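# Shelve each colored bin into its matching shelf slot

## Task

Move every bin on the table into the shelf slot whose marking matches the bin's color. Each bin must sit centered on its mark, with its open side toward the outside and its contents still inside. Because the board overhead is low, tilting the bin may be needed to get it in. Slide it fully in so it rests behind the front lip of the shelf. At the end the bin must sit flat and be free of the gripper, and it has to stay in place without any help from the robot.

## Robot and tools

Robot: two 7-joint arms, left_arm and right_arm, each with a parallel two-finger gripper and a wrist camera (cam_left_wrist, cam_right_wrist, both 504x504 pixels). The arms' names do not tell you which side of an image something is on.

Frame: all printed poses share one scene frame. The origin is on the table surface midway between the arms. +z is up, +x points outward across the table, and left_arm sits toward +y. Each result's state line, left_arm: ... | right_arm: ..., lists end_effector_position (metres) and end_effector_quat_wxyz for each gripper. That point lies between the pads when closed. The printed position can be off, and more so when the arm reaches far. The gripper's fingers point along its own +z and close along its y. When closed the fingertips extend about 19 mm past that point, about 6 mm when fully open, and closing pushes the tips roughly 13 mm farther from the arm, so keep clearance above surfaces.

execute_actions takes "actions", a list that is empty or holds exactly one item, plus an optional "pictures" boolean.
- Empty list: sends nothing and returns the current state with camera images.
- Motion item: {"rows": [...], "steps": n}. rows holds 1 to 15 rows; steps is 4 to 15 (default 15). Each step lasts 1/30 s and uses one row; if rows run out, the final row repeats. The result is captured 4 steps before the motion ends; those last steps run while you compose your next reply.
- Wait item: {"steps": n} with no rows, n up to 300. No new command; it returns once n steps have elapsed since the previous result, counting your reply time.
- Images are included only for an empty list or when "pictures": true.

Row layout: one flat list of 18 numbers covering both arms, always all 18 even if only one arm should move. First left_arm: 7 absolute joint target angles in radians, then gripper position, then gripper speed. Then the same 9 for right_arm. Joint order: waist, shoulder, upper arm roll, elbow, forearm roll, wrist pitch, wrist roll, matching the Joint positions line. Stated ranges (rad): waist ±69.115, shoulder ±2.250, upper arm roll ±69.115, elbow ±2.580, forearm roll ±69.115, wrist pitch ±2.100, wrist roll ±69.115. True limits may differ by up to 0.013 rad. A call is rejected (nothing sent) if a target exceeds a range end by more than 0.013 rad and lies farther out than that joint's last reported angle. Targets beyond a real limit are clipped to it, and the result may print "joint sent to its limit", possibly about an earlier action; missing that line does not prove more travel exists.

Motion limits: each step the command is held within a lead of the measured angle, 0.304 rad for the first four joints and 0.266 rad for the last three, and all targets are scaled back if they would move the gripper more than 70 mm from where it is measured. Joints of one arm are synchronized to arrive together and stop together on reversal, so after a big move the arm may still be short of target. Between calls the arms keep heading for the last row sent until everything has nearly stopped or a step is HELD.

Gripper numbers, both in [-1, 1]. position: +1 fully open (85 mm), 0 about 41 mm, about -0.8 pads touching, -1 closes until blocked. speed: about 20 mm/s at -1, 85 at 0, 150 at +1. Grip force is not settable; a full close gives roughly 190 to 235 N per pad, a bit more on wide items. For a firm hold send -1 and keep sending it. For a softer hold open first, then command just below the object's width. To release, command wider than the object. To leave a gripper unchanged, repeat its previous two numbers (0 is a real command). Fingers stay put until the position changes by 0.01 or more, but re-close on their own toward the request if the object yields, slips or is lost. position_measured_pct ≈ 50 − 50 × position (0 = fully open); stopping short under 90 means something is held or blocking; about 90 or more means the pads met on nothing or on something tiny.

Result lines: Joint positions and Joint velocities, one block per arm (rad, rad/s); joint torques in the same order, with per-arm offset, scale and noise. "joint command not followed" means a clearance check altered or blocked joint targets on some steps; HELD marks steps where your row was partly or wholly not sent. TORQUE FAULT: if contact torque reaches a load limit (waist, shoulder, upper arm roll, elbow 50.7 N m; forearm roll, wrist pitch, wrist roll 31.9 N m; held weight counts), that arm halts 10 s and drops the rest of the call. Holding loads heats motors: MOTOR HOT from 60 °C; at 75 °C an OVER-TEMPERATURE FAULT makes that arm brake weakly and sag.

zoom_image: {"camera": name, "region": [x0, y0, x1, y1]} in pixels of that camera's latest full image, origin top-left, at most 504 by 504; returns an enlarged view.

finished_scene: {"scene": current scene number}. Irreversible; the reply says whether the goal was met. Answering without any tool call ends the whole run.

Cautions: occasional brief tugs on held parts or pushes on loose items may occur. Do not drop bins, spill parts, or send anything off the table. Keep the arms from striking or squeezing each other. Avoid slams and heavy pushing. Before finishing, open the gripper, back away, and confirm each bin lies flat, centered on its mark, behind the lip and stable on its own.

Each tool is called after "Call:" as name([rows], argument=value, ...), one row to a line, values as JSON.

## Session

Call:
execute_actions(actions=[])

Scene clock: 0.00 s of 9000.00 s.
left_arm: end_effector_position=(+0.3529, +0.6543, +0.2067) position_measured_pct=0.0 end_effector_quat_wxyz=(+0.219, +0.885, -0.171, +0.374) | right_arm: end_effector_position=(+0.5354, +0.1377, +0.1555) position_measured_pct=0.0 end_effector_quat_wxyz=(-0.194, +0.715, -0.095, +0.665)
Joint positions: left_arm=[-1.113  0.766 -0.198  1.454  0.901  1.531  2.669] | right_arm=[-1.245  1.189  0.495  1.848  2.168  1.069  1.018]
Joint velocities: left_arm=[ 0.001 -0.    -0.     0.     0.    -0.    -0.   ] | right_arm=[ 0.001 -0.    -0.     0.001 -0.001 -0.    -0.   ]
Joint torques (N m, as the joint torque sensors report them, + toward a larger angle): no reading

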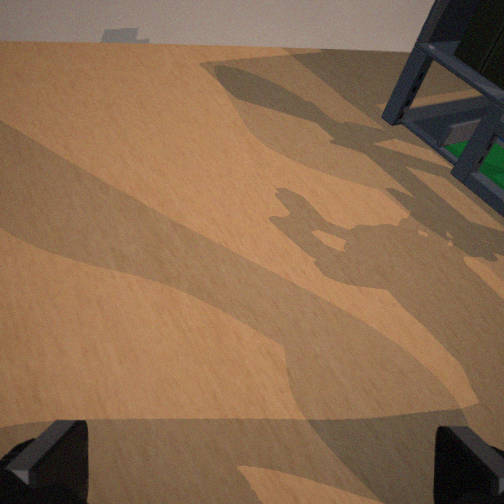

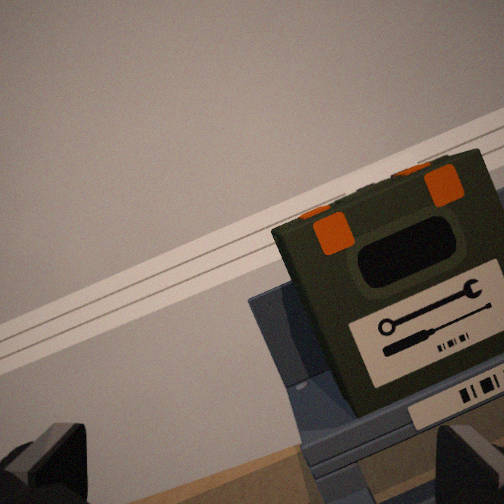

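Call:
execute_actions([
  {"rows":[[-0.9,0.4,0,0.75,0,1.99,1.871,0,0,-1.245,0.4,0.495,1.848,2.168,1.069,1.271,0,0]],"steps":15},
])

Call:
execute_actions([
  {"rows":[[-0.9,0.4,0,0.75,0,1.99,1.871,0,0,-1.0,0.3,0.495,1.7,1.8,1.069,1.271,0,0]],"steps":15},
])

Call:
execute_actions([
  {"rows":[[-0.5,0.4,0,0.75,0,1.99,1.871,0,0,-0.218,0.4,0,0.75,0,1.99,1.271,0,0]],"steps":15},
])

Scene clock: 0.63 s of 9000.00 s.
left_arm: end_effector_position=(+0.3833, +0.5987, +0.3246) position_measured_pct=24.6 end_effector_quat_wxyz=(+0.155, +0.811, -0.441, +0.351) | right_arm: end_effector_position=(+0.5390, +0.1529, +0.2725) position_measured_pct=24.6 end_effector_quat_wxyz=(-0.223, +0.683, -0.112, +0.687)
Joint positions: left_arm=[-1.006  0.592 -0.101  1.269  0.74   1.69   2.509] | right_arm=[-1.245  0.97   0.494  1.848  2.168  1.068  1.159]
Joint velocities: left_arm=[ 0.309 -0.546  0.3   -0.763 -0.659  0.664 -0.663] | right_arm=[-0.001 -0.801 -0.001 -0.002  0.002  0.001  0.354]
Joint torques (N m, as the joint torque sensors report them, + toward a larger angle): left_arm=[ -0.59 -19.66  -0.11  -7.87   1.08   0.89  -0.29] | right_arm=[  0.62 -18.82   6.36  -3.94   0.47   2.98  -0.47]
Steps of this call (steps 1 to 8: nothing new was sent; steps 9 to 19: the first 11 steps of this action). Readings (joint positions | what the end effector reports):
9: left_arm=[-1.113 0.765 -0.198 1.454 0.900 1.531 2.669] | right_arm=[-1.245 1.188 0.495 1.848 2.168 1.069 1.018] | left_arm position_measured_pct=0.0 | right_arm position_measured_pct=0.0
10: left_arm=[-1.109 0.759 -0.197 1.449 0.896 1.534 2.665] | right_arm=[-1.245 1.182 0.494 1.849 2.168 1.068 1.022] | left_arm position_measured_pct=0.4 | right_arm position_measured_pct=0.4
12: left_arm=[-1.090 0.732 -0.182 1.424 0.873 1.555 2.643] | right_arm=[-1.245 1.154 0.493 1.849 2.168 1.067 1.043] | left_arm position_measured_pct=4.4 | right_arm position_measured_pct=4.4
16: left_arm=[-1.039 0.649 -0.132 1.341 0.801 1.628 2.570] | right_arm=[-1.245 1.050 0.494 1.849 2.168 1.068 1.117] | left_arm position_measured_pct=15.9 | right_arm position_measured_pct=15.9
19: the state above

Scene clock: 1.13 s of 9000.00 s.
left_arm: end_effector_position=(+0.3228, +0.6151, +0.4722) position_measured_pct=49.6 end_effector_quat_wxyz=(+0.003, -0.609, +0.784, -0.120) | right_arm: end_effector_position=(+0.5810, +0.0445, +0.4566) position_measured_pct=49.6 end_effector_quat_wxyz=(-0.274, +0.581, -0.294, +0.708)
Joint positions: left_arm=[-0.909  0.416 -0.008  0.815  0.255  1.964  2.026] | right_arm=[-1.132  0.647  0.494  1.78   2.022  1.069  1.239]
Joint velocities: left_arm=[ 0.063 -0.124  0.058 -0.466 -1.215  0.192 -1.048] | right_arm=[ 0.297 -0.628  0.004 -0.185 -0.513  0.     0.074]
Joint torques (N m, as the joint torque sensors report them, + toward a larger angle): left_arm=[ -0.72 -14.16   0.13  -7.5    0.03  -0.08   0.14] | right_arm=[ -0.26 -17.43   4.96  -6.38   1.25   2.67  -0.54]
Steps of this call (steps 1 to 4: the last 4 steps of your previous action; steps 5 to 15: the first 11 steps of this action). Readings (joint positions | what the end effector reports):
5: left_arm=[-0.960 0.510 -0.057 1.125 0.614 1.812 2.383] | right_arm=[-1.245 0.837 0.494 1.848 2.168 1.069 1.205] | left_arm position_measured_pct=39.7 | right_arm position_measured_pct=39.7
6: left_arm=[-0.953 0.496 -0.049 1.092 0.585 1.835 2.353] | right_arm=[-1.242 0.816 0.494 1.846 2.165 1.069 1.211] | left_arm position_measured_pct=42.9 | right_arm position_measured_pct=42.9
8: left_arm=[-0.939 0.472 -0.036 1.020 0.523 1.876 2.291] | right_arm=[-1.218 0.784 0.492 1.833 2.143 1.069 1.218] | left_arm position_measured_pct=47.6 | right_arm position_measured_pct=47.6
12: left_arm=[-0.918 0.434 -0.016 0.880 0.377 1.936 2.145] | right_arm=[-1.164 0.708 0.494 1.800 2.074 1.069 1.231] | left_arm position_measured_pct=49.6 | right_arm position_measured_pct=49.6
15: the state above

Scene clock: 1.63 s of 9000.00 s.
left_arm: end_effector_position=(+0.3456, +0.5794, +0.4881) position_measured_pct=49.6 end_effector_quat_wxyz=(-0.000, -0.483, +0.875, -0.001) | right_arm: end_effector_position=(+0.5965, -0.1342, +0.5910) position_measured_pct=49.6 end_effector_quat_wxyz=(-0.317, +0.357, -0.555, +0.681)
Joint positions: left_arm=[-0.663  0.401 -0.001  0.753  0.002  1.989  1.877] | right_arm=[-0.83   0.448  0.277  1.514  1.718  1.259  1.264]
Joint velocities: left_arm=[ 0.896 -0.002  0.    -0.014 -0.011  0.006 -0.033] | right_arm=[ 0.931 -0.171 -0.918 -0.923 -0.805  0.806  0.028]
Joint torques (N m, as the joint torque sensors report them, + toward a larger angle): left_arm=[ -0.35 -17.06   0.08  -8.48  -0.32  -0.1    0.04] | right_arm=[ -0.29 -15.85   3.22  -8.27   2.41   1.22  -0.55]
Steps of this call (steps 1 to 4: the last 4 steps of your previous action; steps 5 to 15: the first 11 steps of this action). Readings (joint positions | what the end effector reports):
5: left_arm=[-0.901 0.403 -0.002 0.762 0.055 1.985 1.900] | right_arm=[-1.087 0.537 0.494 1.752 1.946 1.069 1.250] | left_arm position_measured_pct=49.6 | right_arm position_measured_pct=49.6
6: left_arm=[-0.895 0.402 -0.002 0.757 0.026 1.987 1.887] | right_arm=[-1.073 0.520 0.491 1.742 1.929 1.072 1.252] | left_arm position_measured_pct=49.6 | right_arm position_measured_pct=49.6
8: left_arm=[-0.865 0.401 -0.004 0.756 0.001 1.988 1.882] | right_arm=[-1.030 0.501 0.469 1.710 1.889 1.092 1.255] | left_arm position_measured_pct=49.6 | right_arm position_measured_pct=49.6
12: left_arm=[-0.753 0.401 -0.001 0.754 0.003 1.988 1.880] | right_arm=[-0.920 0.468 0.366 1.603 1.796 1.181 1.260] | left_arm position_measured_pct=49.6 | right_arm position_measured_pct=49.6
15: the state above

Call:
execute_actions([
  {"rows":[[0.34,0.4,0,0.75,0,1.99,1.871,0,0,-0.218,0.4,0,0.75,0,1.99,1.271,0,0]],"steps":15},
])

Call:
execute_actions([
  {"steps":55},
], pictures=true)

Scene clock: 2.13 s of 9000.00 s.
left_arm: end_effector_position=(+0.4263, +0.4057, +0.4890) position_measured_pct=49.6 end_effector_quat_wxyz=(+0.000, -0.284, +0.959, -0.000) | right_arm: end_effector_position=(+0.5333, -0.3410, +0.6292) position_measured_pct=49.6 end_effector_quat_wxyz=(+0.241, -0.032, +0.770, -0.590)
Joint positions: left_arm=[-0.236  0.401 -0.     0.75   0.     1.99   1.871] | right_arm=[-0.433  0.411  0.055  1.107  1.362  1.615  1.27 ]
Joint velocities: left_arm=[ 0.902 -0.     0.    -0.     0.     0.    -0.001] | right_arm=[ 0.715 -0.031 -0.18  -0.86  -0.747  0.747  0.005]
Joint torques (N m, as the joint torque sensors report them, + toward a larger angle): left_arm=[  0.01 -17.28   0.1   -8.68  -0.5   -0.04   0.06] | right_arm=[ -0.19 -16.81   1.68  -8.41   3.07  -0.2   -0.5 ]
Steps of this call (steps 1 to 4: the last 4 steps of your previous action; steps 5 to 15: the first 11 steps of this action). Readings (joint positions | what the end effector reports):
5: left_arm=[-0.533 0.401 0.001 0.751 0.001 1.990 1.872] | right_arm=[-0.686 0.428 0.153 1.367 1.589 1.387 1.267] | left_arm position_measured_pct=49.6 | right_arm position_measured_pct=49.6
6: left_arm=[-0.507 0.401 -0.000 0.750 -0.000 1.990 1.872] | right_arm=[-0.660 0.425 0.137 1.341 1.566 1.411 1.267] | left_arm position_measured_pct=49.6 | right_arm position_measured_pct=49.6
8: left_arm=[-0.447 0.401 -0.001 0.750 -0.000 1.990 1.872] | right_arm=[-0.609 0.421 0.112 1.289 1.521 1.456 1.268] | left_arm position_measured_pct=49.6 | right_arm position_measured_pct=49.6
12: left_arm=[-0.327 0.401 -0.000 0.750 0.000 1.990 1.871] | right_arm=[-0.508 0.415 0.075 1.187 1.431 1.545 1.269] | left_arm position_measured_pct=49.6 | right_arm position_measured_pct=49.6
15: the state above

Scene clock: 3.97 s of 9000.00 s.
left_arm: end_effector_position=(+0.4087, +0.1493, +0.4895) position_measured_pct=49.6 end_effector_quat_wxyz=(+0.001, +0.000, +1.000, -0.000) | right_arm: end_effector_position=(+0.4060, -0.1553, +0.4895) position_measured_pct=49.6 end_effector_quat_wxyz=(+0.001, +0.001, +1.000, +0.000)
Joint positions: left_arm=[0.34  0.4   0.    0.75  0.    1.99  1.871] | right_arm=[-0.218  0.4    0.     0.75   0.     1.99   1.271]
Joint velocities: left_arm=[ 0.001  0.    -0.    -0.001  0.001 -0.001  0.   ] | right_arm=[ 0.001 -0.     0.    -0.     0.001  0.     0.   ]
Joint torques (N m, as the joint torque sensors report them, + toward a larger angle): left_arm=[ -0.2  -16.67   0.12  -8.43  -0.38  -0.18   0.06] | right_arm=[ -0.12 -15.17   0.4   -7.72   0.31  -0.05  -0.57]
Kept back: nothing.
Steps of this call (steps 1 to 4: the last 4 steps of your previous action; steps 5 to 55: the robot went on to your last target). Readings (joint positions | what the end effector reports):
1: left_arm=[-0.206 0.401 -0.000 0.750 0.000 1.990 1.871] | right_arm=[-0.409 0.410 0.049 1.078 1.336 1.641 1.270] | left_arm position_measured_pct=49.6 | right_arm position_measured_pct=49.6
2: left_arm=[-0.176 0.401 -0.000 0.750 0.000 1.990 1.871] | right_arm=[-0.386 0.409 0.043 1.046 1.308 1.669 1.270] | left_arm position_measured_pct=49.6 | right_arm position_measured_pct=49.6
4: left_arm=[-0.116 0.401 -0.000 0.750 0.000 1.990 1.871] | right_arm=[-0.342 0.407 0.032 0.973 1.244 1.732 1.270] | left_arm position_measured_pct=49.6 | right_arm position_measured_pct=49.6
8: left_arm=[0.005 0.401 -0.000 0.750 0.000 1.990 1.871] | right_arm=[-0.273 0.401 0.015 0.846 1.087 1.875 1.271] | left_arm position_measured_pct=49.6 | right_arm position_measured_pct=49.6
55: the state above

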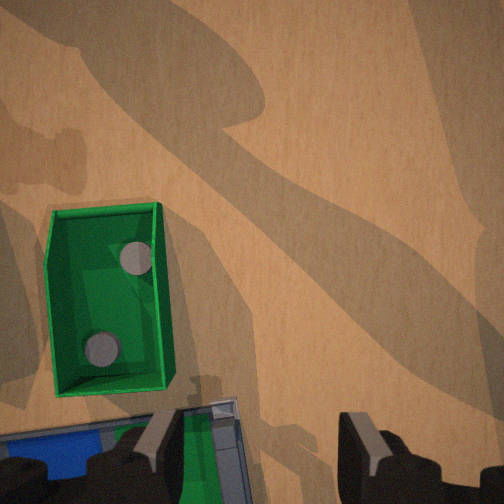

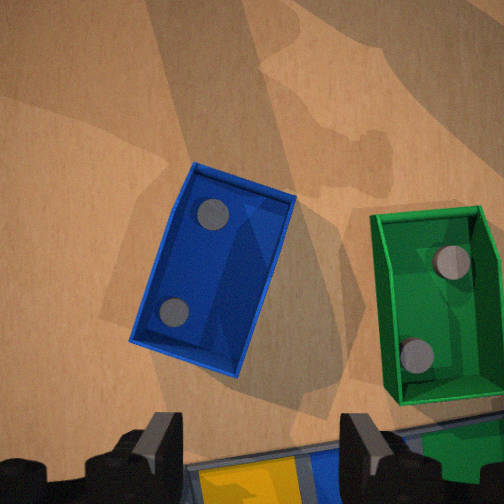

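Call:
execute_actions([
  {"rows":[[0.747,0.637,0,1.563,-0.132,0.847,2.435,0,0,-0.103,0.341,0,2.113,0.126,0.568,0.963,0,0]],"steps":15},
])

Call:
execute_actions([
  {"steps":48},
], pictures=true)

Scene clock: 4.97 s of 9000.00 s.
left_arm: end_effector_position=(+0.4043, +0.0784, +0.3796) position_measured_pct=49.6 end_effector_quat_wxyz=(-0.047, +0.007, +0.997, +0.061) | right_arm: end_effector_position=(+0.4260, -0.2138, +0.4301) position_measured_pct=49.6 end_effector_quat_wxyz=(+0.019, +0.148, +0.988, -0.038)
Joint positions: left_arm=[ 0.528  0.518 -0.001  0.935 -0.066  1.827  2.033] | right_arm=[-0.14   0.359  0.001  1.015  0.085  1.758  1.07 ]
Joint velocities: left_arm=[ 0.591  0.323  0.007  0.725 -0.181 -0.637  0.635] | right_arm=[ 0.194 -0.092 -0.001  1.169  0.224 -1.028 -0.592]
Joint torques (N m, as the joint torque sensors report them, + toward a larger angle): left_arm=[ -0.98 -19.78  -0.32  -8.6   -0.77   0.13  -0.02] | right_arm=[ -0.38 -15.25   0.23  -8.19   0.54   0.2   -0.29]
Steps of this call (steps 1 to 15: the robot went on to your last target; steps 16 to 19: nothing new was sent; steps 20 to 30: the first 11 steps of this action). Readings (joint positions | what the end effector reports):
20: left_arm=[0.341 0.401 -0.000 0.751 -0.000 1.990 1.871] | right_arm=[-0.218 0.400 -0.000 0.751 0.000 1.989 1.271] | left_arm position_measured_pct=49.6 | right_arm position_measured_pct=49.6
21: left_arm=[0.347 0.404 -0.001 0.755 -0.003 1.986 1.875] | right_arm=[-0.215 0.398 -0.001 0.756 0.002 1.986 1.267] | left_arm position_measured_pct=49.6 | right_arm position_measured_pct=49.6
23: left_arm=[0.376 0.424 -0.002 0.779 -0.014 1.965 1.897] | right_arm=[-0.204 0.392 -0.001 0.782 0.012 1.964 1.245] | left_arm position_measured_pct=49.6 | right_arm position_measured_pct=49.6
27: left_arm=[0.464 0.483 -0.001 0.866 -0.046 1.888 1.972] | right_arm=[-0.164 0.370 -0.000 0.900 0.057 1.860 1.144] | left_arm position_measured_pct=49.6 | right_arm position_measured_pct=49.6
30: the state above

Scene clock: 6.57 s of 9000.00 s.
left_arm: end_effector_position=(+0.3953, -0.0366, +0.1297) position_measured_pct=49.6 end_effector_quat_wxyz=(+0.070, -0.037, +0.997, +0.003) | right_arm: end_effector_position=(+0.3478, -0.2404, +0.1302) position_measured_pct=49.6 end_effector_quat_wxyz=(+0.069, +0.160, +0.985, -0.011)
Joint positions: left_arm=[ 0.747  0.637  0.     1.563 -0.132  0.847  2.435] | right_arm=[-0.103  0.341  0.     2.113  0.126  0.568  0.963]
Joint velocities: left_arm=[-0.     0.    -0.     0.    -0.001 -0.    -0.   ] | right_arm=[ 0.001  0.    -0.     0.     0.    -0.    -0.   ]
Joint torques (N m, as the joint torque sensors report them, + toward a larger angle): left_arm=[ -0.14 -20.12   0.13  -8.06  -0.52  -0.43  -0.04] | right_arm=[  0.   -12.29   0.56  -5.63   0.54  -0.31  -0.27]
Kept back: nothing.
Steps of this call (steps 1 to 4: the last 4 steps of your previous action; steps 5 to 48: the robot went on to your last target). Readings (joint positions | what the end effector reports):
1: left_arm=[0.547 0.529 -0.000 0.960 -0.072 1.806 2.055] | right_arm=[-0.134 0.356 0.000 1.054 0.092 1.724 1.051] | left_arm position_measured_pct=49.6 | right_arm position_measured_pct=49.6
2: left_arm=[0.565 0.539 -0.000 0.985 -0.077 1.783 2.077] | right_arm=[-0.129 0.353 0.000 1.094 0.098 1.689 1.036] | left_arm position_measured_pct=49.6 | right_arm position_measured_pct=49.6
4: left_arm=[0.599 0.557 -0.000 1.039 -0.088 1.736 2.124] | right_arm=[-0.121 0.350 0.000 1.172 0.108 1.620 1.011] | left_arm position_measured_pct=49.6 | right_arm position_measured_pct=49.6
8: left_arm=[0.653 0.586 0.000 1.156 -0.104 1.633 2.226] | right_arm=[-0.112 0.345 0.000 1.327 0.118 1.484 0.984] | left_arm position_measured_pct=49.6 | right_arm position_measured_pct=49.6
48: the state above

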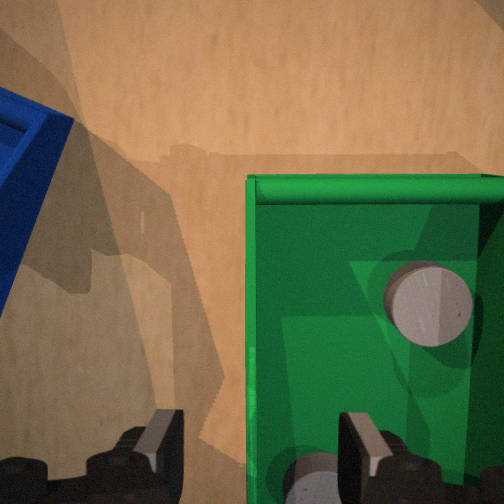

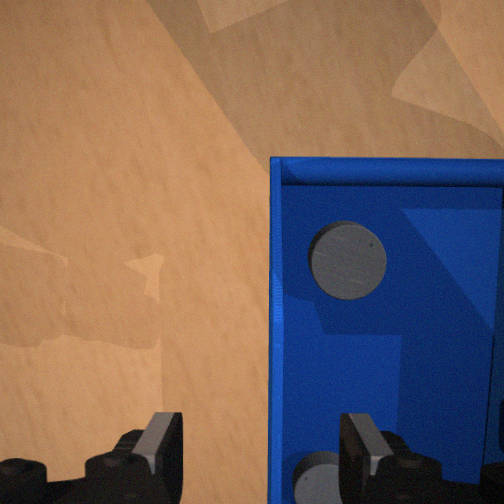

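Call:
execute_actions([
  {"rows":[[0.747,0.706,0,1.586,-0.146,0.755,2.455,0,0,-0.120,0.436,0,2.158,0.165,0.43,0.902,0,0]],"steps":8},
])

Call:
execute_actions([
  {"rows":[[0.747,0.771,0,1.616,-0.161,0.661,2.476,0,0,-0.120,0.536,0,2.196,0.24,0.296,0.823,0,0]],"steps":14},
], pictures=true)

Scene clock: 6.93 s of 9000.00 s.
left_arm: end_effector_position=(+0.3974, -0.0381, +0.1104) position_measured_pct=49.6 end_effector_quat_wxyz=(+0.069, -0.037, +0.997, +0.004) | right_arm: end_effector_position=(+0.3477, -0.2385, +0.1151) position_measured_pct=49.6 end_effector_quat_wxyz=(+0.067, +0.160, +0.985, -0.012)
Joint positions: left_arm=[ 0.747  0.671  0.     1.572 -0.138  0.807  2.444] | right_arm=[-0.11   0.377  0.     2.127  0.138  0.524  0.944]
Joint velocities: left_arm=[ 0.     0.507  0.     0.166 -0.103 -0.686  0.149] | right_arm=[-0.107  0.589  0.001  0.26   0.224 -0.792 -0.349]
Joint torques (N m, as the joint torque sensors report them, + toward a larger angle): left_arm=[ -0.04 -15.31  -0.08  -5.54  -0.58  -0.35   0.1 ] | right_arm=[-0.57 -8.89  0.24 -4.24  0.37 -0.21 -0.76]
Steps of this call (steps 1 to 7: the robot went on to your last target; steps 8 to 11: the first 4 steps of this action). Readings (joint positions | what the end effector reports):
8: left_arm=[0.747 0.638 0.000 1.563 -0.132 0.846 2.435] | right_arm=[-0.103 0.342 0.000 2.113 0.126 0.567 0.963] | left_arm position_measured_pct=49.6 | right_arm position_measured_pct=49.6
9: left_arm=[0.747 0.643 0.000 1.564 -0.133 0.840 2.436] | right_arm=[-0.104 0.348 0.000 2.115 0.128 0.561 0.960] | left_arm position_measured_pct=49.6 | right_arm position_measured_pct=49.6
11: the state above

Scene clock: 7.40 s of 9000.00 s.
left_arm: end_effector_position=(+0.3990, -0.0398, +0.0504) position_measured_pct=49.6 end_effector_quat_wxyz=(+0.071, -0.038, +0.997, +0.002) | right_arm: end_effector_position=(+0.3481, -0.2343, +0.0519) position_measured_pct=49.6 end_effector_quat_wxyz=(+0.071, +0.160, +0.984, -0.010)
Joint positions: left_arm=[ 0.747  0.769 -0.     1.616 -0.161  0.661  2.476] | right_arm=[-0.12   0.531 -0.     2.196  0.24   0.297  0.823]
Joint velocities: left_arm=[-0.     0.017  0.    -0.003 -0.001 -0.006 -0.   ] | right_arm=[-0.     0.031  0.001  0.003  0.009 -0.023 -0.008]
Joint torques (N m, as the joint torque sensors report them, + toward a larger angle): left_arm=[ -0.06 -21.14   0.16  -6.6   -0.59  -0.45   0.03] | right_arm=[ -0.19 -12.79   0.58  -2.98   0.24  -0.35  -0.63]
Steps of this call (steps 1 to 4: the last 4 steps of your previous action; steps 5 to 14: the first 10 steps of this action). Readings (joint positions | what the end effector reports):
5: left_arm=[0.747 0.704 -0.000 1.587 -0.146 0.755 2.455] | right_arm=[-0.119 0.433 -0.000 2.158 0.165 0.431 0.902] | left_arm position_measured_pct=49.6 | right_arm position_measured_pct=49.6
6: left_arm=[0.747 0.710 -0.000 1.588 -0.147 0.748 2.457] | right_arm=[-0.119 0.440 -0.000 2.160 0.169 0.422 0.898] | left_arm position_measured_pct=49.6 | right_arm position_measured_pct=49.6
8: left_arm=[0.747 0.738 0.000 1.599 -0.153 0.711 2.465] | right_arm=[-0.119 0.472 0.000 2.171 0.189 0.385 0.877] | left_arm position_measured_pct=49.6 | right_arm position_measured_pct=49.6
12: left_arm=[0.747 0.768 -0.000 1.616 -0.161 0.663 2.476] | right_arm=[-0.120 0.529 -0.000 2.194 0.236 0.303 0.827] | left_arm position_measured_pct=49.6 | right_arm position_measured_pct=49.6
14: the state above

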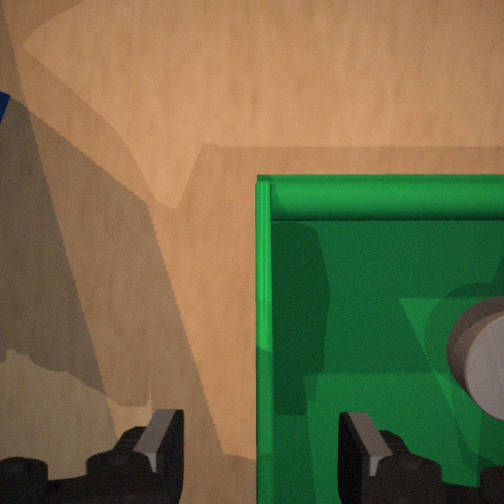

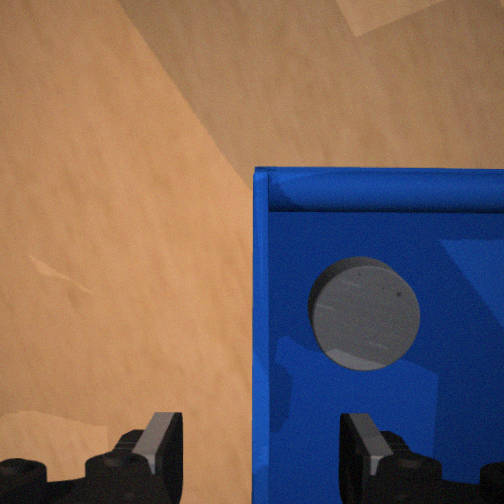

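Call:
execute_actions([
  {"rows":[[0.747,0.771,0,1.616,-0.161,0.661,2.476,-1,0.5,-0.120,0.536,0,2.196,0.24,0.296,0.823,-1,0.5]],"steps":15},
])

Call:
execute_actions([
  {"steps":7},
])

Call:
execute_actions([
  {"rows":[[0.747,0.676,0,1.568,-0.139,0.803,2.445,-1,0.5,-0.120,0.536,0,2.196,0.24,0.296,0.823,-1,0.5]],"steps":9},
])

Call:
execute_actions([
  {"rows":[[0.653,0.740,0,1.397,0,1.004,2.344,-1,0.5,-0.120,0.536,0,2.196,0.24,0.296,0.823,-1,0.5]],"steps":10},
])

Call:
execute_actions([
  {"rows":[[0.572,0.844,0,1.197,0,1.099,2.263,-1,0.5,-0.120,0.536,0,2.196,0.24,0.296,0.823,-1,0.5]],"steps":10},
])

Call:
execute_actions([
  {"rows":[[0.509,0.960,0,0.963,0,1.217,2.1995,-1,0.5,-0.120,0.536,0,2.196,0.24,0.296,0.823,-1,0.5]],"steps":15},
])

Call:
execute_actions([
  {"steps":8},
], pictures=true)

Scene clock: 8.20 s of 9000.00 s.
left_arm: end_effector_position=(+0.3986, -0.0395, +0.0493) position_measured_pct=83.7 end_effector_quat_wxyz=(+0.070, -0.038, +0.997, +0.003) | right_arm: end_effector_position=(+0.3469, -0.2345, +0.0500) position_measured_pct=83.7 end_effector_quat_wxyz=(+0.069, +0.160, +0.985, -0.011)
Joint positions: left_arm=[ 0.747  0.771 -0.     1.616 -0.161  0.661  2.476] | right_arm=[-0.12   0.536 -0.     2.196  0.24   0.296  0.823]
Joint velocities: left_arm=[-0.003 -0.005 -0.001  0.002  0.016  0.018  0.017] | right_arm=[-0.003 -0.008 -0.005 -0.003 -0.001  0.005  0.002]
Joint torques (N m, as the joint torque sensors report them, + toward a larger angle): left_arm=[  0.3  -21.4    0.15  -7.2   -0.78  -0.67  -0.21] | right_arm=[  0.38 -12.62   0.77  -3.2    0.37  -0.68  -0.36]
Steps of this call (steps 1 to 4: the last 4 steps of your previous action; steps 5 to 13: the robot went on to your last target; steps 14 to 24: the first 11 steps of this action). Readings (joint positions | what the end effector reports):
14: left_arm=[0.747 0.771 0.000 1.616 -0.161 0.661 2.476] | right_arm=[-0.120 0.536 -0.000 2.196 0.240 0.296 0.823] | left_arm position_measured_pct=49.6 | right_arm position_measured_pct=49.6
15: left_arm=[0.747 0.771 0.000 1.616 -0.161 0.661 2.476] | right_arm=[-0.120 0.536 -0.000 2.196 0.240 0.296 0.823] | left_arm position_measured_pct=50.4 | right_arm position_measured_pct=50.4
17: left_arm=[0.747 0.771 0.000 1.616 -0.161 0.661 2.476] | right_arm=[-0.120 0.536 -0.000 2.196 0.240 0.296 0.823] | left_arm position_measured_pct=56.0 | right_arm position_measured_pct=56.0
21: left_arm=[0.747 0.771 -0.000 1.616 -0.161 0.661 2.476] | right_arm=[-0.120 0.536 0.000 2.196 0.240 0.296 0.823] | left_arm position_measured_pct=71.4 | right_arm position_measured_pct=71.4
24: the state above

Scene clock: 8.43 s of 9000.00 s.
left_arm: end_effector_position=(+0.3987, -0.0396, +0.0494) position_measured_pct=88.9 end_effector_quat_wxyz=(+0.070, -0.038, +0.997, +0.002) | right_arm: end_effector_position=(+0.3469, -0.2344, +0.0501) position_measured_pct=88.9 end_effector_quat_wxyz=(+0.069, +0.160, +0.985, -0.011)
Joint positions: left_arm=[ 0.747  0.771  0.     1.616 -0.161  0.661  2.476] | right_arm=[-0.12   0.536 -0.     2.196  0.24   0.296  0.823]
Joint velocities: left_arm=[-0.  0.  0. -0.  0. -0.  0.] | right_arm=[-0.001  0.     0.    -0.001 -0.    -0.    -0.   ]
Joint torques (N m, as the joint torque sensors report them, + toward a larger angle): left_arm=[  0.22 -21.01   0.13  -6.89  -0.64  -0.28  -0.02] | right_arm=[  0.05 -13.01   0.97  -3.65   0.2   -0.66  -0.66]
Kept back: nothing.
Steps of this call (steps 1 to 4: the last 4 steps of your previous action; steps 5 to 7: the robot went on to your last target). Readings (joint positions | what the end effector reports):
1: left_arm=[0.747 0.771 -0.000 1.616 -0.161 0.661 2.476] | right_arm=[-0.120 0.536 -0.000 2.196 0.240 0.296 0.823] | left_arm position_measured_pct=87.7 | right_arm position_measured_pct=87.7
2: left_arm=[0.747 0.771 -0.000 1.616 -0.161 0.661 2.476] | right_arm=[-0.120 0.536 -0.000 2.196 0.240 0.296 0.823] | left_arm position_measured_pct=88.9 | right_arm position_measured_pct=88.9
4: left_arm=[0.747 0.771 0.000 1.616 -0.161 0.661 2.476] | right_arm=[-0.120 0.536 -0.000 2.196 0.240 0.296 0.823] | left_arm position_measured_pct=88.9 | right_arm position_measured_pct=88.9
7: the state above

Scene clock: 8.60 s of 9000.00 s.
left_arm: end_effector_position=(+0.3990, -0.0395, +0.0810) position_measured_pct=88.9 end_effector_quat_wxyz=(+0.070, -0.038, +0.997, +0.003) | right_arm: end_effector_position=(+0.3469, -0.2344, +0.0501) position_measured_pct=88.9 end_effector_quat_wxyz=(+0.069, +0.160, +0.985, -0.011)
Joint positions: left_arm=[ 0.747  0.719  0.     1.593 -0.149  0.736  2.46 ] | right_arm=[-0.12   0.536 -0.     2.196  0.24   0.296  0.823]
Joint velocities: left_arm=[ 0.    -0.588 -0.002 -0.322  0.134  0.901 -0.2  ] | right_arm=[-0.    -0.    -0.     0.001  0.     0.    -0.   ]
Joint torques (N m, as the joint torque sensors report them, + toward a larger angle): left_arm=[  0.07 -26.21  -0.07  -8.91  -1.06  -0.57  -0.13] | right_arm=[  0.17 -13.32   0.83  -3.32   0.53  -0.46  -0.62]
Steps of this call (steps 1 to 5: the first 5 steps of this action). Readings (joint positions | what the end effector reports):
1: left_arm=[0.747 0.770 0.000 1.616 -0.161 0.662 2.476] | right_arm=[-0.120 0.536 -0.000 2.196 0.240 0.296 0.823] | left_arm position_measured_pct=88.9 | right_arm position_measured_pct=88.9
2: left_arm=[0.747 0.765 0.000 1.614 -0.159 0.668 2.474] | right_arm=[-0.120 0.536 -0.000 2.196 0.240 0.296 0.823] | left_arm position_measured_pct=88.9 | right_arm position_measured_pct=88.9
4: left_arm=[0.747 0.739 0.000 1.603 -0.153 0.707 2.466] | right_arm=[-0.120 0.536 -0.000 2.196 0.240 0.296 0.823] | left_arm position_measured_pct=88.9 | right_arm position_measured_pct=88.9
5: the state above

Scene clock: 8.93 s of 9000.00 s.
left_arm: end_effector_position=(+0.4091, -0.0327, +0.1071) position_measured_pct=88.9 end_effector_quat_wxyz=(+0.036, -0.060, +0.998, +0.006) | right_arm: end_effector_position=(+0.3469, -0.2344, +0.0501) position_measured_pct=88.9 end_effector_quat_wxyz=(+0.069, +0.160, +0.985, -0.011)
Joint positions: left_arm=[ 0.7    0.713  0.002  1.489 -0.075  0.895  2.399] | right_arm=[-0.12   0.536 -0.     2.196  0.24   0.296  0.823]
Joint velocities: left_arm=[-0.465  0.304 -0.006 -0.853  0.699  1.007 -0.51 ] | right_arm=[ 0.    -0.    -0.    -0.001 -0.     0.     0.   ]
Joint torques (N m, as the joint torque sensors report them, + toward a larger angle): left_arm=[ -2.19 -23.14  -1.17  -9.23  -0.95  -0.43  -0.28] | right_arm=[  0.13 -13.14   0.9   -3.57   0.56  -0.54  -0.44]
Steps of this call (steps 1 to 4: the last 4 steps of your previous action; steps 5 to 10: the first 6 steps of this action). Readings (joint positions | what the end effector reports):
5: left_arm=[0.746 0.681 0.000 1.567 -0.138 0.803 2.445] | right_arm=[-0.120 0.536 -0.000 2.196 0.240 0.296 0.823] | left_arm position_measured_pct=88.9 | right_arm position_measured_pct=88.9
6: left_arm=[0.743 0.683 0.001 1.563 -0.135 0.809 2.442] | right_arm=[-0.120 0.536 -0.000 2.196 0.240 0.296 0.823] | left_arm position_measured_pct=88.9 | right_arm position_measured_pct=88.9
8: left_arm=[0.728 0.694 0.002 1.537 -0.114 0.839 2.427] | right_arm=[-0.120 0.536 -0.000 2.196 0.240 0.296 0.823] | left_arm position_measured_pct=88.9 | right_arm position_measured_pct=88.9
10: the state above

Scene clock: 9.27 s of 9000.00 s.
left_arm: end_effector_position=(+0.4506, -0.0225, +0.1121) position_measured_pct=88.9 end_effector_quat_wxyz=(-0.005, -0.079, +0.997, +0.003) | right_arm: end_effector_position=(+0.3469, -0.2344, +0.0501) position_measured_pct=88.9 end_effector_quat_wxyz=(+0.069, +0.160, +0.985, -0.011)
Joint positions: left_arm=[0.609 0.795 0.002 1.295 0.001 1.063 2.3  ] | right_arm=[-0.12   0.536 -0.     2.196  0.24   0.296  0.823]
Joint velocities: left_arm=[-0.352  0.49  -0.037 -0.931 -0.023  0.343 -0.36 ] | right_arm=[ 0.     0.    -0.     0.    -0.001 -0.     0.   ]
Joint torques (N m, as the joint torque sensors report them, + toward a larger angle): left_arm=[ -0.49 -24.13   0.06  -9.27  -0.58  -0.69   0.01] | right_arm=[  0.14 -13.34   0.79  -3.61   0.42  -0.41  -0.45]
Steps of this call (steps 1 to 4: the last 4 steps of your previous action; steps 5 to 10: the first 6 steps of this action). Readings (joint positions | what the end effector reports):
5: left_arm=[0.656 0.739 -0.001 1.401 -0.002 1.001 2.345] | right_arm=[-0.120 0.536 -0.000 2.196 0.240 0.296 0.823] | left_arm position_measured_pct=88.9 | right_arm position_measured_pct=88.9
6: left_arm=[0.651 0.744 0.000 1.390 0.000 1.010 2.340] | right_arm=[-0.120 0.536 -0.000 2.196 0.240 0.296 0.823] | left_arm position_measured_pct=88.9 | right_arm position_measured_pct=88.9
8: left_arm=[0.633 0.764 0.002 1.353 0.001 1.035 2.324] | right_arm=[-0.120 0.536 -0.000 2.196 0.240 0.296 0.823] | left_arm position_measured_pct=88.9 | right_arm position_measured_pct=88.9
10: the state above

Scene clock: 9.77 s of 9000.00 s.
left_arm: end_effector_position=(+0.5421, -0.0054, +0.1067) position_measured_pct=88.9 end_effector_quat_wxyz=(+0.001, -0.079, +0.997, +0.000) | right_arm: end_effector_position=(+0.3469, -0.2344, +0.0501) position_measured_pct=88.9 end_effector_quat_wxyz=(+0.069, +0.160, +0.985, -0.011)
Joint positions: left_arm=[ 0.512  0.954 -0.001  0.975 -0.     1.211  2.202] | right_arm=[-0.12   0.536 -0.     2.196  0.24   0.296  0.823]
Joint velocities: left_arm=[-0.071  0.115 -0.001 -0.292 -0.     0.159 -0.075] | right_arm=[ 0. -0.  0. -0.  0. -0. -0.]
Joint torques (N m, as the joint torque sensors report them, + toward a larger angle): left_arm=[  1.97 -29.22   1.11  -8.58  -0.26   0.41  -0.04] | right_arm=[  0.02 -13.04   0.84  -3.3    0.52  -0.47  -0.48]
Steps of this call (steps 1 to 4: the last 4 steps of your previous action; steps 5 to 15: the first 11 steps of this action). Readings (joint positions | what the end effector reports):
5: left_arm=[0.574 0.841 -0.002 1.201 -0.001 1.097 2.264] | right_arm=[-0.120 0.536 -0.000 2.196 0.240 0.296 0.823] | left_arm position_measured_pct=88.9 | right_arm position_measured_pct=88.9
6: left_arm=[0.570 0.848 -0.001 1.189 0.000 1.103 2.260] | right_arm=[-0.120 0.536 -0.000 2.196 0.240 0.296 0.823] | left_arm position_measured_pct=88.9 | right_arm position_measured_pct=88.9
8: left_arm=[0.558 0.871 0.001 1.151 0.001 1.121 2.249] | right_arm=[-0.120 0.536 -0.000 2.196 0.240 0.296 0.823] | left_arm position_measured_pct=88.9 | right_arm position_measured_pct=88.9
12: left_arm=[0.526 0.931 -0.000 1.030 -0.000 1.181 2.216] | right_arm=[-0.120 0.536 -0.000 2.196 0.240 0.296 0.823] | left_arm position_measured_pct=88.9 | right_arm position_measured_pct=88.9
15: the state above

Scene clock: 10.03 s of 9000.00 s.
left_arm: end_effector_position=(+0.5440, -0.0052, +0.1055) position_measured_pct=88.9 end_effector_quat_wxyz=(-0.000, -0.079, +0.997, -0.000) | right_arm: end_effector_position=(+0.3469, -0.2344, +0.0501) position_measured_pct=88.9 end_effector_quat_wxyz=(+0.069, +0.160, +0.985, -0.011)
Joint positions: left_arm=[0.509 0.961 0.    0.964 0.    1.217 2.199] | right_arm=[-0.12   0.536 -0.     2.196  0.24   0.296  0.823]
Joint velocities: left_arm=[-0.002  0.01  -0.001 -0.002 -0.001 -0.     0.   ] | right_arm=[ 0.  0. -0.  0.  0. -0. -0.]
Joint torques (N m, as the joint torque sensors report them, + toward a larger angle): left_arm=[ -0.02 -28.77   0.16 -10.12  -0.52  -0.11   0.03] | right_arm=[  0.16 -13.54   0.94  -3.64   0.39  -0.4   -0.55]
Kept back: nothing.
Steps of this call (steps 1 to 4: the last 4 steps of your previous action; steps 5 to 8: the robot went on to your last target). Readings (joint positions | what the end effector reports):
1: left_arm=[0.511 0.956 -0.001 0.969 -0.000 1.214 2.200] | right_arm=[-0.120 0.536 -0.000 2.196 0.240 0.296 0.823] | left_arm position_measured_pct=88.9 | right_arm position_measured_pct=88.9
2: left_arm=[0.510 0.957 -0.001 0.966 -0.000 1.216 2.200] | right_arm=[-0.120 0.536 -0.000 2.196 0.240 0.296 0.823] | left_arm position_measured_pct=88.9 | right_arm position_measured_pct=88.9
4: left_arm=[0.510 0.959 -0.000 0.965 0.000 1.217 2.199] | right_arm=[-0.120 0.536 -0.000 2.196 0.240 0.296 0.823] | left_arm position_measured_pct=88.9 | right_arm position_measured_pct=88.9
8: the state above

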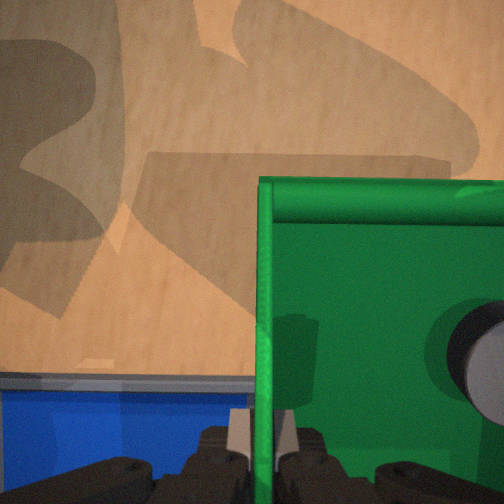

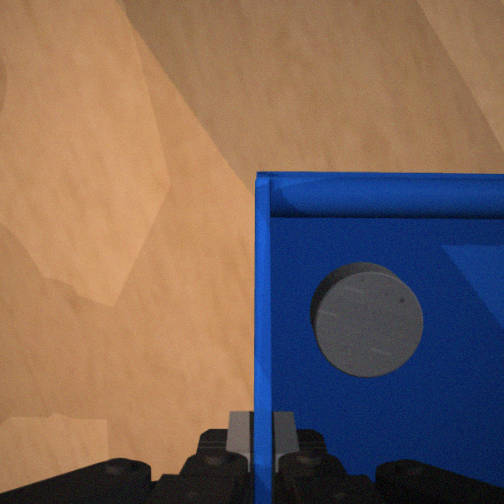

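Call:
execute_actions([
  {"rows":[[0.499,0.978,0,0.965,0,1.197,2.19,-1,0.5,-0.120,0.536,0,2.196,0.24,0.296,0.823,-1,0.5],[0.499,0.978,0,0.965,0,1.197,2.19,-1,0.5,-0.120,0.536,0,2.196,0.24,0.296,0.823,-1,0.5],[0.499,0.978,0,0.965,0,1.197,2.19,-1,0.5,-0.120,0.536,0,2.196,0.24,0.296,0.823,-1,0.5],[0.490,0.996,0,0.968,0,1.1765,2.181,-1,0.5,-0.120,0.536,0,2.196,0.24,0.296,0.823,-1,0.5]],"steps":15},
])

Call:
execute_actions([
  {"rows":[[0.4856,1.008,0,0.942,-0.004,1.185,2.178,-1,0.5,-0.120,0.536,0,2.196,0.24,0.296,0.823,-1,0.5],[0.4856,1.008,0,0.942,-0.004,1.185,2.178,-1,0.5,-0.120,0.536,0,2.196,0.24,0.296,0.823,-1,0.5],[0.481,1.020,0,0.9165,-0.007,1.194,2.175,-1,0.5,-0.120,0.536,0,2.196,0.24,0.296,0.823,-1,0.5],[0.481,1.020,0,0.9165,-0.007,1.194,2.175,-1,0.5,-0.120,0.536,0,2.196,0.24,0.296,0.823,-1,0.5],[0.4768,1.032,0,0.891,-0.011,1.2026,2.171,-1,0.5,-0.120,0.536,0,2.196,0.24,0.296,0.823,-1,0.5],[0.4768,1.032,0,0.891,-0.011,1.2026,2.171,-1,0.5,-0.120,0.536,0,2.196,0.24,0.296,0.823,-1,0.5],[0.4724,1.044,0,0.865,-0.014,1.211,2.168,-1,0.5,-0.120,0.536,0,2.196,0.24,0.296,0.823,-1,0.5],[0.4724,1.044,0,0.865,-0.014,1.211,2.168,-1,0.5,-0.120,0.536,0,2.196,0.24,0.296,0.823,-1,0.5],[0.468,1.056,0,0.839,-0.018,1.22,2.165,-1,0.5,-0.120,0.536,0,2.196,0.24,0.296,0.823,-1,0.5]],"steps":15},
])

Call:
execute_actions([
  {"steps":8},
], pictures=true)

Scene clock: 11.00 s of 9000.00 s.
left_arm: end_effector_position=(+0.5530, +0.0041, +0.0806) position_measured_pct=88.9 end_effector_quat_wxyz=(-0.001, -0.080, +0.997, +0.000) | right_arm: end_effector_position=(+0.3469, -0.2344, +0.0501) position_measured_pct=88.9 end_effector_quat_wxyz=(+0.069, +0.160, +0.985, -0.011)
Joint positions: left_arm=[ 0.49   0.997 -0.     0.969  0.     1.176  2.181] | right_arm=[-0.12   0.536 -0.     2.196  0.24   0.296  0.823]
Joint velocities: left_arm=[-0.001  0.004  0.007 -0.003  0.003 -0.002 -0.001] | right_arm=[-0.001  0.    -0.    -0.     0.001  0.     0.   ]
Joint torques (N m, as the joint torque sensors report them, + toward a larger angle): left_arm=[  0.23 -28.93   0.    -9.86  -0.47  -0.17   0.01] | right_arm=[  0.07 -13.22   0.69  -3.52   0.34  -0.27  -0.47]
Steps of this call (steps 1 to 18: the robot went on to your last target; steps 19 to 29: the first 11 steps of this action). Readings (joint positions | what the end effector reports):
19: left_arm=[0.508 0.963 0.000 0.964 0.000 1.216 2.199] | right_arm=[-0.120 0.536 -0.000 2.196 0.240 0.296 0.823] | left_arm position_measured_pct=88.9 | right_arm position_measured_pct=88.9
20: left_arm=[0.506 0.967 0.001 0.963 0.001 1.212 2.197] | right_arm=[-0.120 0.536 -0.000 2.196 0.240 0.296 0.823] | left_arm position_measured_pct=88.9 | right_arm position_measured_pct=88.9
22: left_arm=[0.500 0.979 0.000 0.966 0.000 1.199 2.191] | right_arm=[-0.120 0.536 -0.000 2.196 0.240 0.296 0.823] | left_arm position_measured_pct=88.9 | right_arm position_measured_pct=88.9
26: left_arm=[0.491 0.997 -0.001 0.970 -0.000 1.177 2.181] | right_arm=[-0.120 0.536 -0.000 2.196 0.240 0.296 0.823] | left_arm position_measured_pct=88.9 | right_arm position_measured_pct=88.9
29: the state above

Scene clock: 11.50 s of 9000.00 s.
left_arm: end_effector_position=(+0.5836, +0.0087, +0.0791) position_measured_pct=88.9 end_effector_quat_wxyz=(+0.013, -0.080, +0.997, +0.001) | right_arm: end_effector_position=(+0.3469, -0.2344, +0.0501) position_measured_pct=88.9 end_effector_quat_wxyz=(+0.069, +0.160, +0.985, -0.011)
Joint positions: left_arm=[ 0.471  1.051  0.     0.856 -0.015  1.214  2.167] | right_arm=[-0.12   0.536 -0.     2.196  0.24   0.296  0.823]
Joint velocities: left_arm=[-0.051  0.127 -0.005 -0.305 -0.05   0.098 -0.038] | right_arm=[ 0.001  0.     0.    -0.    -0.     0.    -0.   ]
Joint torques (N m, as the joint torque sensors report them, + toward a larger angle): left_arm=[  0.18 -30.55   0.14  -9.65  -0.31   0.1   -0.05] | right_arm=[  0.12 -13.23   0.61  -3.73   0.47  -0.39  -0.65]
Steps of this call (steps 1 to 4: the last 4 steps of your previous action; steps 5 to 15: the first 11 steps of this action). Readings (joint positions | what the end effector reports):
5: left_arm=[0.490 0.998 0.000 0.968 0.000 1.177 2.181] | right_arm=[-0.120 0.536 -0.000 2.196 0.240 0.296 0.823] | left_arm position_measured_pct=88.9 | right_arm position_measured_pct=88.9
6: left_arm=[0.489 1.001 0.000 0.963 -0.000 1.180 2.180] | right_arm=[-0.120 0.536 -0.000 2.196 0.240 0.296 0.823] | left_arm position_measured_pct=88.9 | right_arm position_measured_pct=88.9
8: left_arm=[0.485 1.012 0.001 0.942 -0.003 1.186 2.178] | right_arm=[-0.120 0.536 -0.000 2.196 0.240 0.296 0.823] | left_arm position_measured_pct=88.9 | right_arm position_measured_pct=88.9
12: left_arm=[0.477 1.034 0.000 0.893 -0.010 1.202 2.171] | right_arm=[-0.120 0.536 -0.000 2.196 0.240 0.296 0.823] | left_arm position_measured_pct=88.9 | right_arm position_measured_pct=88.9
15: the state above

Scene clock: 11.77 s of 9000.00 s.
left_arm: end_effector_position=(+0.5878, +0.0095, +0.0796) position_measured_pct=88.9 end_effector_quat_wxyz=(+0.015, -0.080, +0.997, +0.001) | right_arm: end_effector_position=(+0.3469, -0.2344, +0.0501) position_measured_pct=88.9 end_effector_quat_wxyz=(+0.069, +0.160, +0.985, -0.011)
Joint positions: left_arm=[ 0.468  1.057  0.     0.84  -0.018  1.22   2.165] | right_arm=[-0.12   0.536 -0.     2.196  0.24   0.296  0.823]
Joint velocities: left_arm=[ 0.     0.008 -0.     0.    -0.     0.     0.   ] | right_arm=[ 0.  0. -0.  0.  0. -0. -0.]
Joint torques (N m, as the joint torque sensors report them, + toward a larger angle): left_arm=[  0.   -29.89   0.28 -10.4   -0.67  -0.32  -0.12] | right_arm=[  0.36 -13.33   0.53  -3.28   0.45  -0.45  -0.53]
Kept back: nothing.
Steps of this call (steps 1 to 4: the last 4 steps of your previous action; steps 5 to 8: the robot went on to your last target). Readings (joint positions | what the end effector reports):
1: left_arm=[0.469 1.054 -0.000 0.847 -0.017 1.217 2.166] | right_arm=[-0.120 0.536 -0.000 2.196 0.240 0.296 0.823] | left_arm position_measured_pct=88.9 | right_arm position_measured_pct=88.9
2: left_arm=[0.469 1.055 -0.000 0.843 -0.018 1.219 2.165] | right_arm=[-0.120 0.536 -0.000 2.196 0.240 0.296 0.823] | left_arm position_measured_pct=88.9 | right_arm position_measured_pct=88.9
4: left_arm=[0.468 1.056 -0.000 0.841 -0.018 1.220 2.165] | right_arm=[-0.120 0.536 -0.000 2.196 0.240 0.296 0.823] | left_arm position_measured_pct=88.9 | right_arm position_measured_pct=88.9
8: the state above

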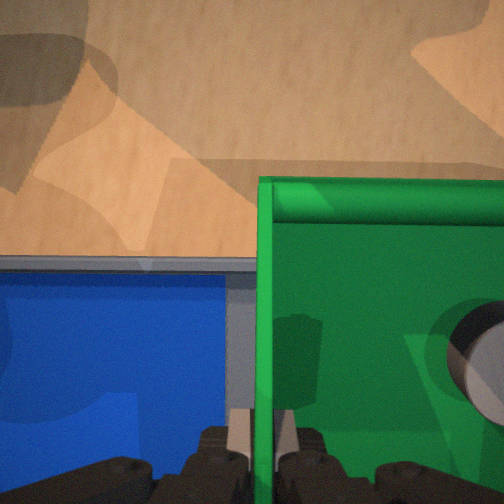

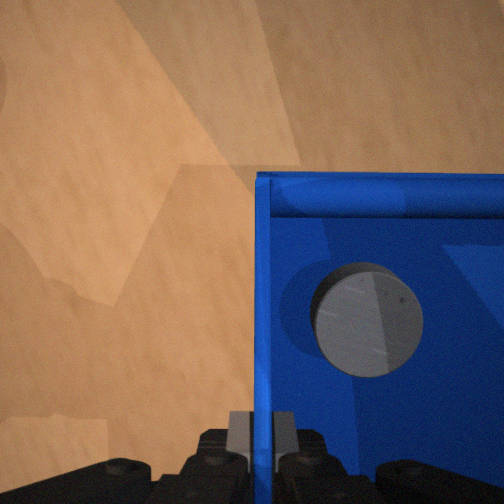

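Call:
execute_actions([
  {"rows":[[0.4636,1.0696,0,0.810,-0.021,1.2305,2.161,-1,0.5,-0.120,0.536,0,2.196,0.24,0.296,0.823,-1,0.5],[0.4636,1.0696,0,0.810,-0.021,1.2305,2.161,-1,0.5,-0.120,0.536,0,2.196,0.24,0.296,0.823,-1,0.5],[0.459,1.083,0,0.7806,-0.024,1.241,2.157,-1,0.5,-0.120,0.536,0,2.196,0.24,0.296,0.823,-1,0.5],[0.459,1.083,0,0.7806,-0.024,1.241,2.157,-1,0.5,-0.120,0.536,0,2.196,0.24,0.296,0.823,-1,0.5],[0.4548,1.097,0,0.7514,-0.028,1.2514,2.154,-1,0.5,-0.120,0.536,0,2.196,0.24,0.296,0.823,-1,0.5],[0.4548,1.097,0,0.7514,-0.028,1.2514,2.154,-1,0.5,-0.120,0.536,0,2.196,0.24,0.296,0.823,-1,0.5],[0.4504,1.1104,0,0.722,-0.031,1.262,2.150,-1,0.5,-0.120,0.536,0,2.196,0.24,0.296,0.823,-1,0.5],[0.4504,1.1104,0,0.722,-0.031,1.262,2.150,-1,0.5,-0.120,0.536,0,2.196,0.24,0.296,0.823,-1,0.5],[0.446,1.124,0,0.693,-0.034,1.2724,2.146,-1,0.5,-0.120,0.536,0,2.196,0.24,0.296,0.823,-1,0.5]],"steps":15},
])

Call:
execute_actions([
  {"rows":[[0.4494,1.1165,0,0.7216,-0.044,1.238,2.154,-1,0.5,-0.120,0.536,0,2.196,0.24,0.296,0.823,-1,0.5],[0.4494,1.1165,0,0.7216,-0.044,1.238,2.154,-1,0.5,-0.120,0.536,0,2.196,0.24,0.296,0.823,-1,0.5],[0.4528,1.109,0,0.750,-0.055,1.204,2.163,-1,0.5,-0.120,0.536,0,2.196,0.24,0.296,0.823,-1,0.5],[0.4528,1.109,0,0.750,-0.055,1.204,2.163,-1,0.5,-0.120,0.536,0,2.196,0.24,0.296,0.823,-1,0.5],[0.456,1.1015,0,0.779,-0.065,1.170,2.171,-1,0.5,-0.120,0.536,0,2.196,0.24,0.296,0.823,-1,0.5],[0.456,1.1015,0,0.779,-0.065,1.170,2.171,-1,0.5,-0.120,0.536,0,2.196,0.24,0.296,0.823,-1,0.5],[0.4595,1.094,0,0.8074,-0.076,1.136,2.180,-1,0.5,-0.120,0.536,0,2.196,0.24,0.296,0.823,-1,0.5],[0.4595,1.094,0,0.8074,-0.076,1.136,2.180,-1,0.5,-0.120,0.536,0,2.196,0.24,0.296,0.823,-1,0.5],[0.463,1.0865,0,0.836,-0.0864,1.102,2.188,-1,0.5,-0.120,0.536,0,2.196,0.24,0.296,0.823,-1,0.5]],"steps":15},
])

Call:
execute_actions([
  {"steps":10},
], pictures=true)

Scene clock: 12.67 s of 9000.00 s.
left_arm: end_effector_position=(+0.6168, +0.0150, +0.0770) position_measured_pct=88.9 end_effector_quat_wxyz=(+0.026, -0.080, +0.996, +0.002) | right_arm: end_effector_position=(+0.3469, -0.2344, +0.0501) position_measured_pct=88.9 end_effector_quat_wxyz=(+0.069, +0.160, +0.985, -0.011)
Joint positions: left_arm=[ 0.449  1.118  0.     0.714 -0.031  1.266  2.149] | right_arm=[-0.12   0.536 -0.     2.196  0.24   0.296  0.823]
Joint velocities: left_arm=[-0.051  0.161 -0.001 -0.343 -0.039  0.125 -0.05 ] | right_arm=[-0.    -0.     0.    -0.    -0.001  0.     0.   ]
Joint torques (N m, as the joint torque sensors report them, + toward a larger angle): left_arm=[ -0.25 -33.31  -0.11 -10.61  -1.05  -0.18  -0.41] | right_arm=[  0.24 -13.18   0.71  -3.44   0.68  -0.61  -0.48]
Steps of this call (steps 1 to 16: the robot went on to your last target; steps 17 to 27: the first 11 steps of this action). Readings (joint positions | what the end effector reports):
17: left_arm=[0.468 1.058 0.000 0.839 -0.018 1.220 2.165] | right_arm=[-0.120 0.536 -0.000 2.196 0.240 0.296 0.823] | left_arm position_measured_pct=88.9 | right_arm position_measured_pct=88.9
18: left_arm=[0.467 1.061 0.000 0.834 -0.018 1.222 2.164] | right_arm=[-0.120 0.536 -0.000 2.196 0.240 0.296 0.823] | left_arm position_measured_pct=88.9 | right_arm position_measured_pct=88.9
20: left_arm=[0.464 1.073 0.001 0.811 -0.020 1.230 2.161] | right_arm=[-0.120 0.536 -0.000 2.196 0.240 0.296 0.823] | left_arm position_measured_pct=88.9 | right_arm position_measured_pct=88.9
24: left_arm=[0.455 1.098 0.000 0.756 -0.027 1.250 2.154] | right_arm=[-0.120 0.536 -0.000 2.196 0.240 0.296 0.823] | left_arm position_measured_pct=88.9 | right_arm position_measured_pct=88.9
27: the state above

Scene clock: 13.17 s of 9000.00 s.
left_arm: end_effector_position=(+0.6255, +0.0166, +0.0644) position_measured_pct=88.9 end_effector_quat_wxyz=(+0.064, -0.080, +0.995, +0.006) | right_arm: end_effector_position=(+0.3469, -0.2344, +0.0501) position_measured_pct=88.9 end_effector_quat_wxyz=(+0.069, +0.160, +0.985, -0.011)
Joint positions: left_arm=[ 0.461  1.094  0.     0.818 -0.079  1.125  2.183] | right_arm=[-0.12   0.536 -0.     2.196  0.24   0.296  0.823]
Joint velocities: left_arm=[ 0.041 -0.079  0.003  0.347 -0.131 -0.423  0.104] | right_arm=[ 0.    -0.     0.     0.001 -0.002 -0.    -0.   ]
Joint torques (N m, as the joint torque sensors report them, + toward a larger angle): left_arm=[ -0.21 -30.23   0.03 -10.58  -0.71  -0.53  -0.02] | right_arm=[  0.17 -13.1    0.69  -3.53   0.68  -0.47  -0.58]
Steps of this call (steps 1 to 4: the last 4 steps of your previous action; steps 5 to 15: the first 11 steps of this action). Readings (joint positions | what the end effector reports):
5: left_arm=[0.447 1.126 0.001 0.697 -0.033 1.273 2.146] | right_arm=[-0.120 0.536 -0.000 2.196 0.240 0.296 0.823] | left_arm position_measured_pct=88.9 | right_arm position_measured_pct=88.9
6: left_arm=[0.447 1.125 0.001 0.701 -0.035 1.268 2.147] | right_arm=[-0.120 0.536 -0.000 2.196 0.240 0.296 0.823] | left_arm position_measured_pct=88.9 | right_arm position_measured_pct=88.9
8: left_arm=[0.450 1.118 0.000 0.723 -0.043 1.241 2.154] | right_arm=[-0.120 0.536 -0.000 2.196 0.240 0.296 0.823] | left_arm position_measured_pct=88.9 | right_arm position_measured_pct=88.9
12: left_arm=[0.456 1.104 0.000 0.776 -0.064 1.174 2.170] | right_arm=[-0.120 0.536 -0.000 2.196 0.240 0.296 0.823] | left_arm position_measured_pct=88.9 | right_arm position_measured_pct=88.9
15: the state above

Scene clock: 13.50 s of 9000.00 s.
left_arm: end_effector_position=(+0.6257, +0.0167, +0.0622) position_measured_pct=88.9 end_effector_quat_wxyz=(+0.069, -0.079, +0.994, +0.006) | right_arm: end_effector_position=(+0.3469, -0.2344, +0.0501) position_measured_pct=88.9 end_effector_quat_wxyz=(+0.069, +0.160, +0.985, -0.011)
Joint positions: left_arm=[ 0.463  1.089  0.     0.837 -0.086  1.102  2.188] | right_arm=[-0.12   0.536 -0.     2.196  0.24   0.296  0.823]
Joint velocities: left_arm=[ 0.001 -0.003  0.     0.002  0.     0.001 -0.001] | right_arm=[-0.001  0.     0.     0.    -0.001 -0.     0.   ]
Joint torques (N m, as the joint torque sensors report them, + toward a larger angle): left_arm=[ -0.1  -30.28  -0.13 -10.51  -0.85  -0.46   0.02] | right_arm=[  0.19 -12.88   0.62  -3.59   0.6   -0.72  -0.58]
Kept back: nothing.
Steps of this call (steps 1 to 4: the last 4 steps of your previous action; steps 5 to 10: the robot went on to your last target). Readings (joint positions | what the end effector reports):
1: left_arm=[0.462 1.092 0.000 0.827 -0.083 1.113 2.186] | right_arm=[-0.120 0.536 -0.000 2.196 0.240 0.296 0.823] | left_arm position_measured_pct=88.9 | right_arm position_measured_pct=88.9
2: left_arm=[0.462 1.091 0.000 0.833 -0.085 1.106 2.187] | right_arm=[-0.120 0.536 -0.000 2.196 0.240 0.296 0.823] | left_arm position_measured_pct=88.9 | right_arm position_measured_pct=88.9
4: left_arm=[0.463 1.091 0.000 0.836 -0.086 1.103 2.188] | right_arm=[-0.120 0.536 -0.000 2.196 0.240 0.296 0.823] | left_arm position_measured_pct=88.9 | right_arm position_measured_pct=88.9
8: left_arm=[0.463 1.089 0.000 0.837 -0.086 1.102 2.188] | right_arm=[-0.120 0.536 -0.000 2.196 0.240 0.296 0.823] | left_arm position_measured_pct=88.9 | right_arm position_measured_pct=88.9
10: the state above

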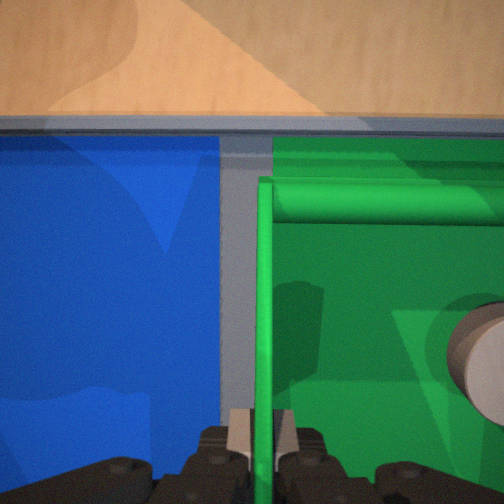

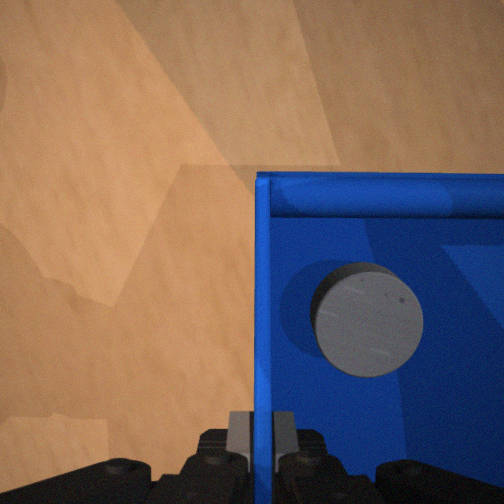

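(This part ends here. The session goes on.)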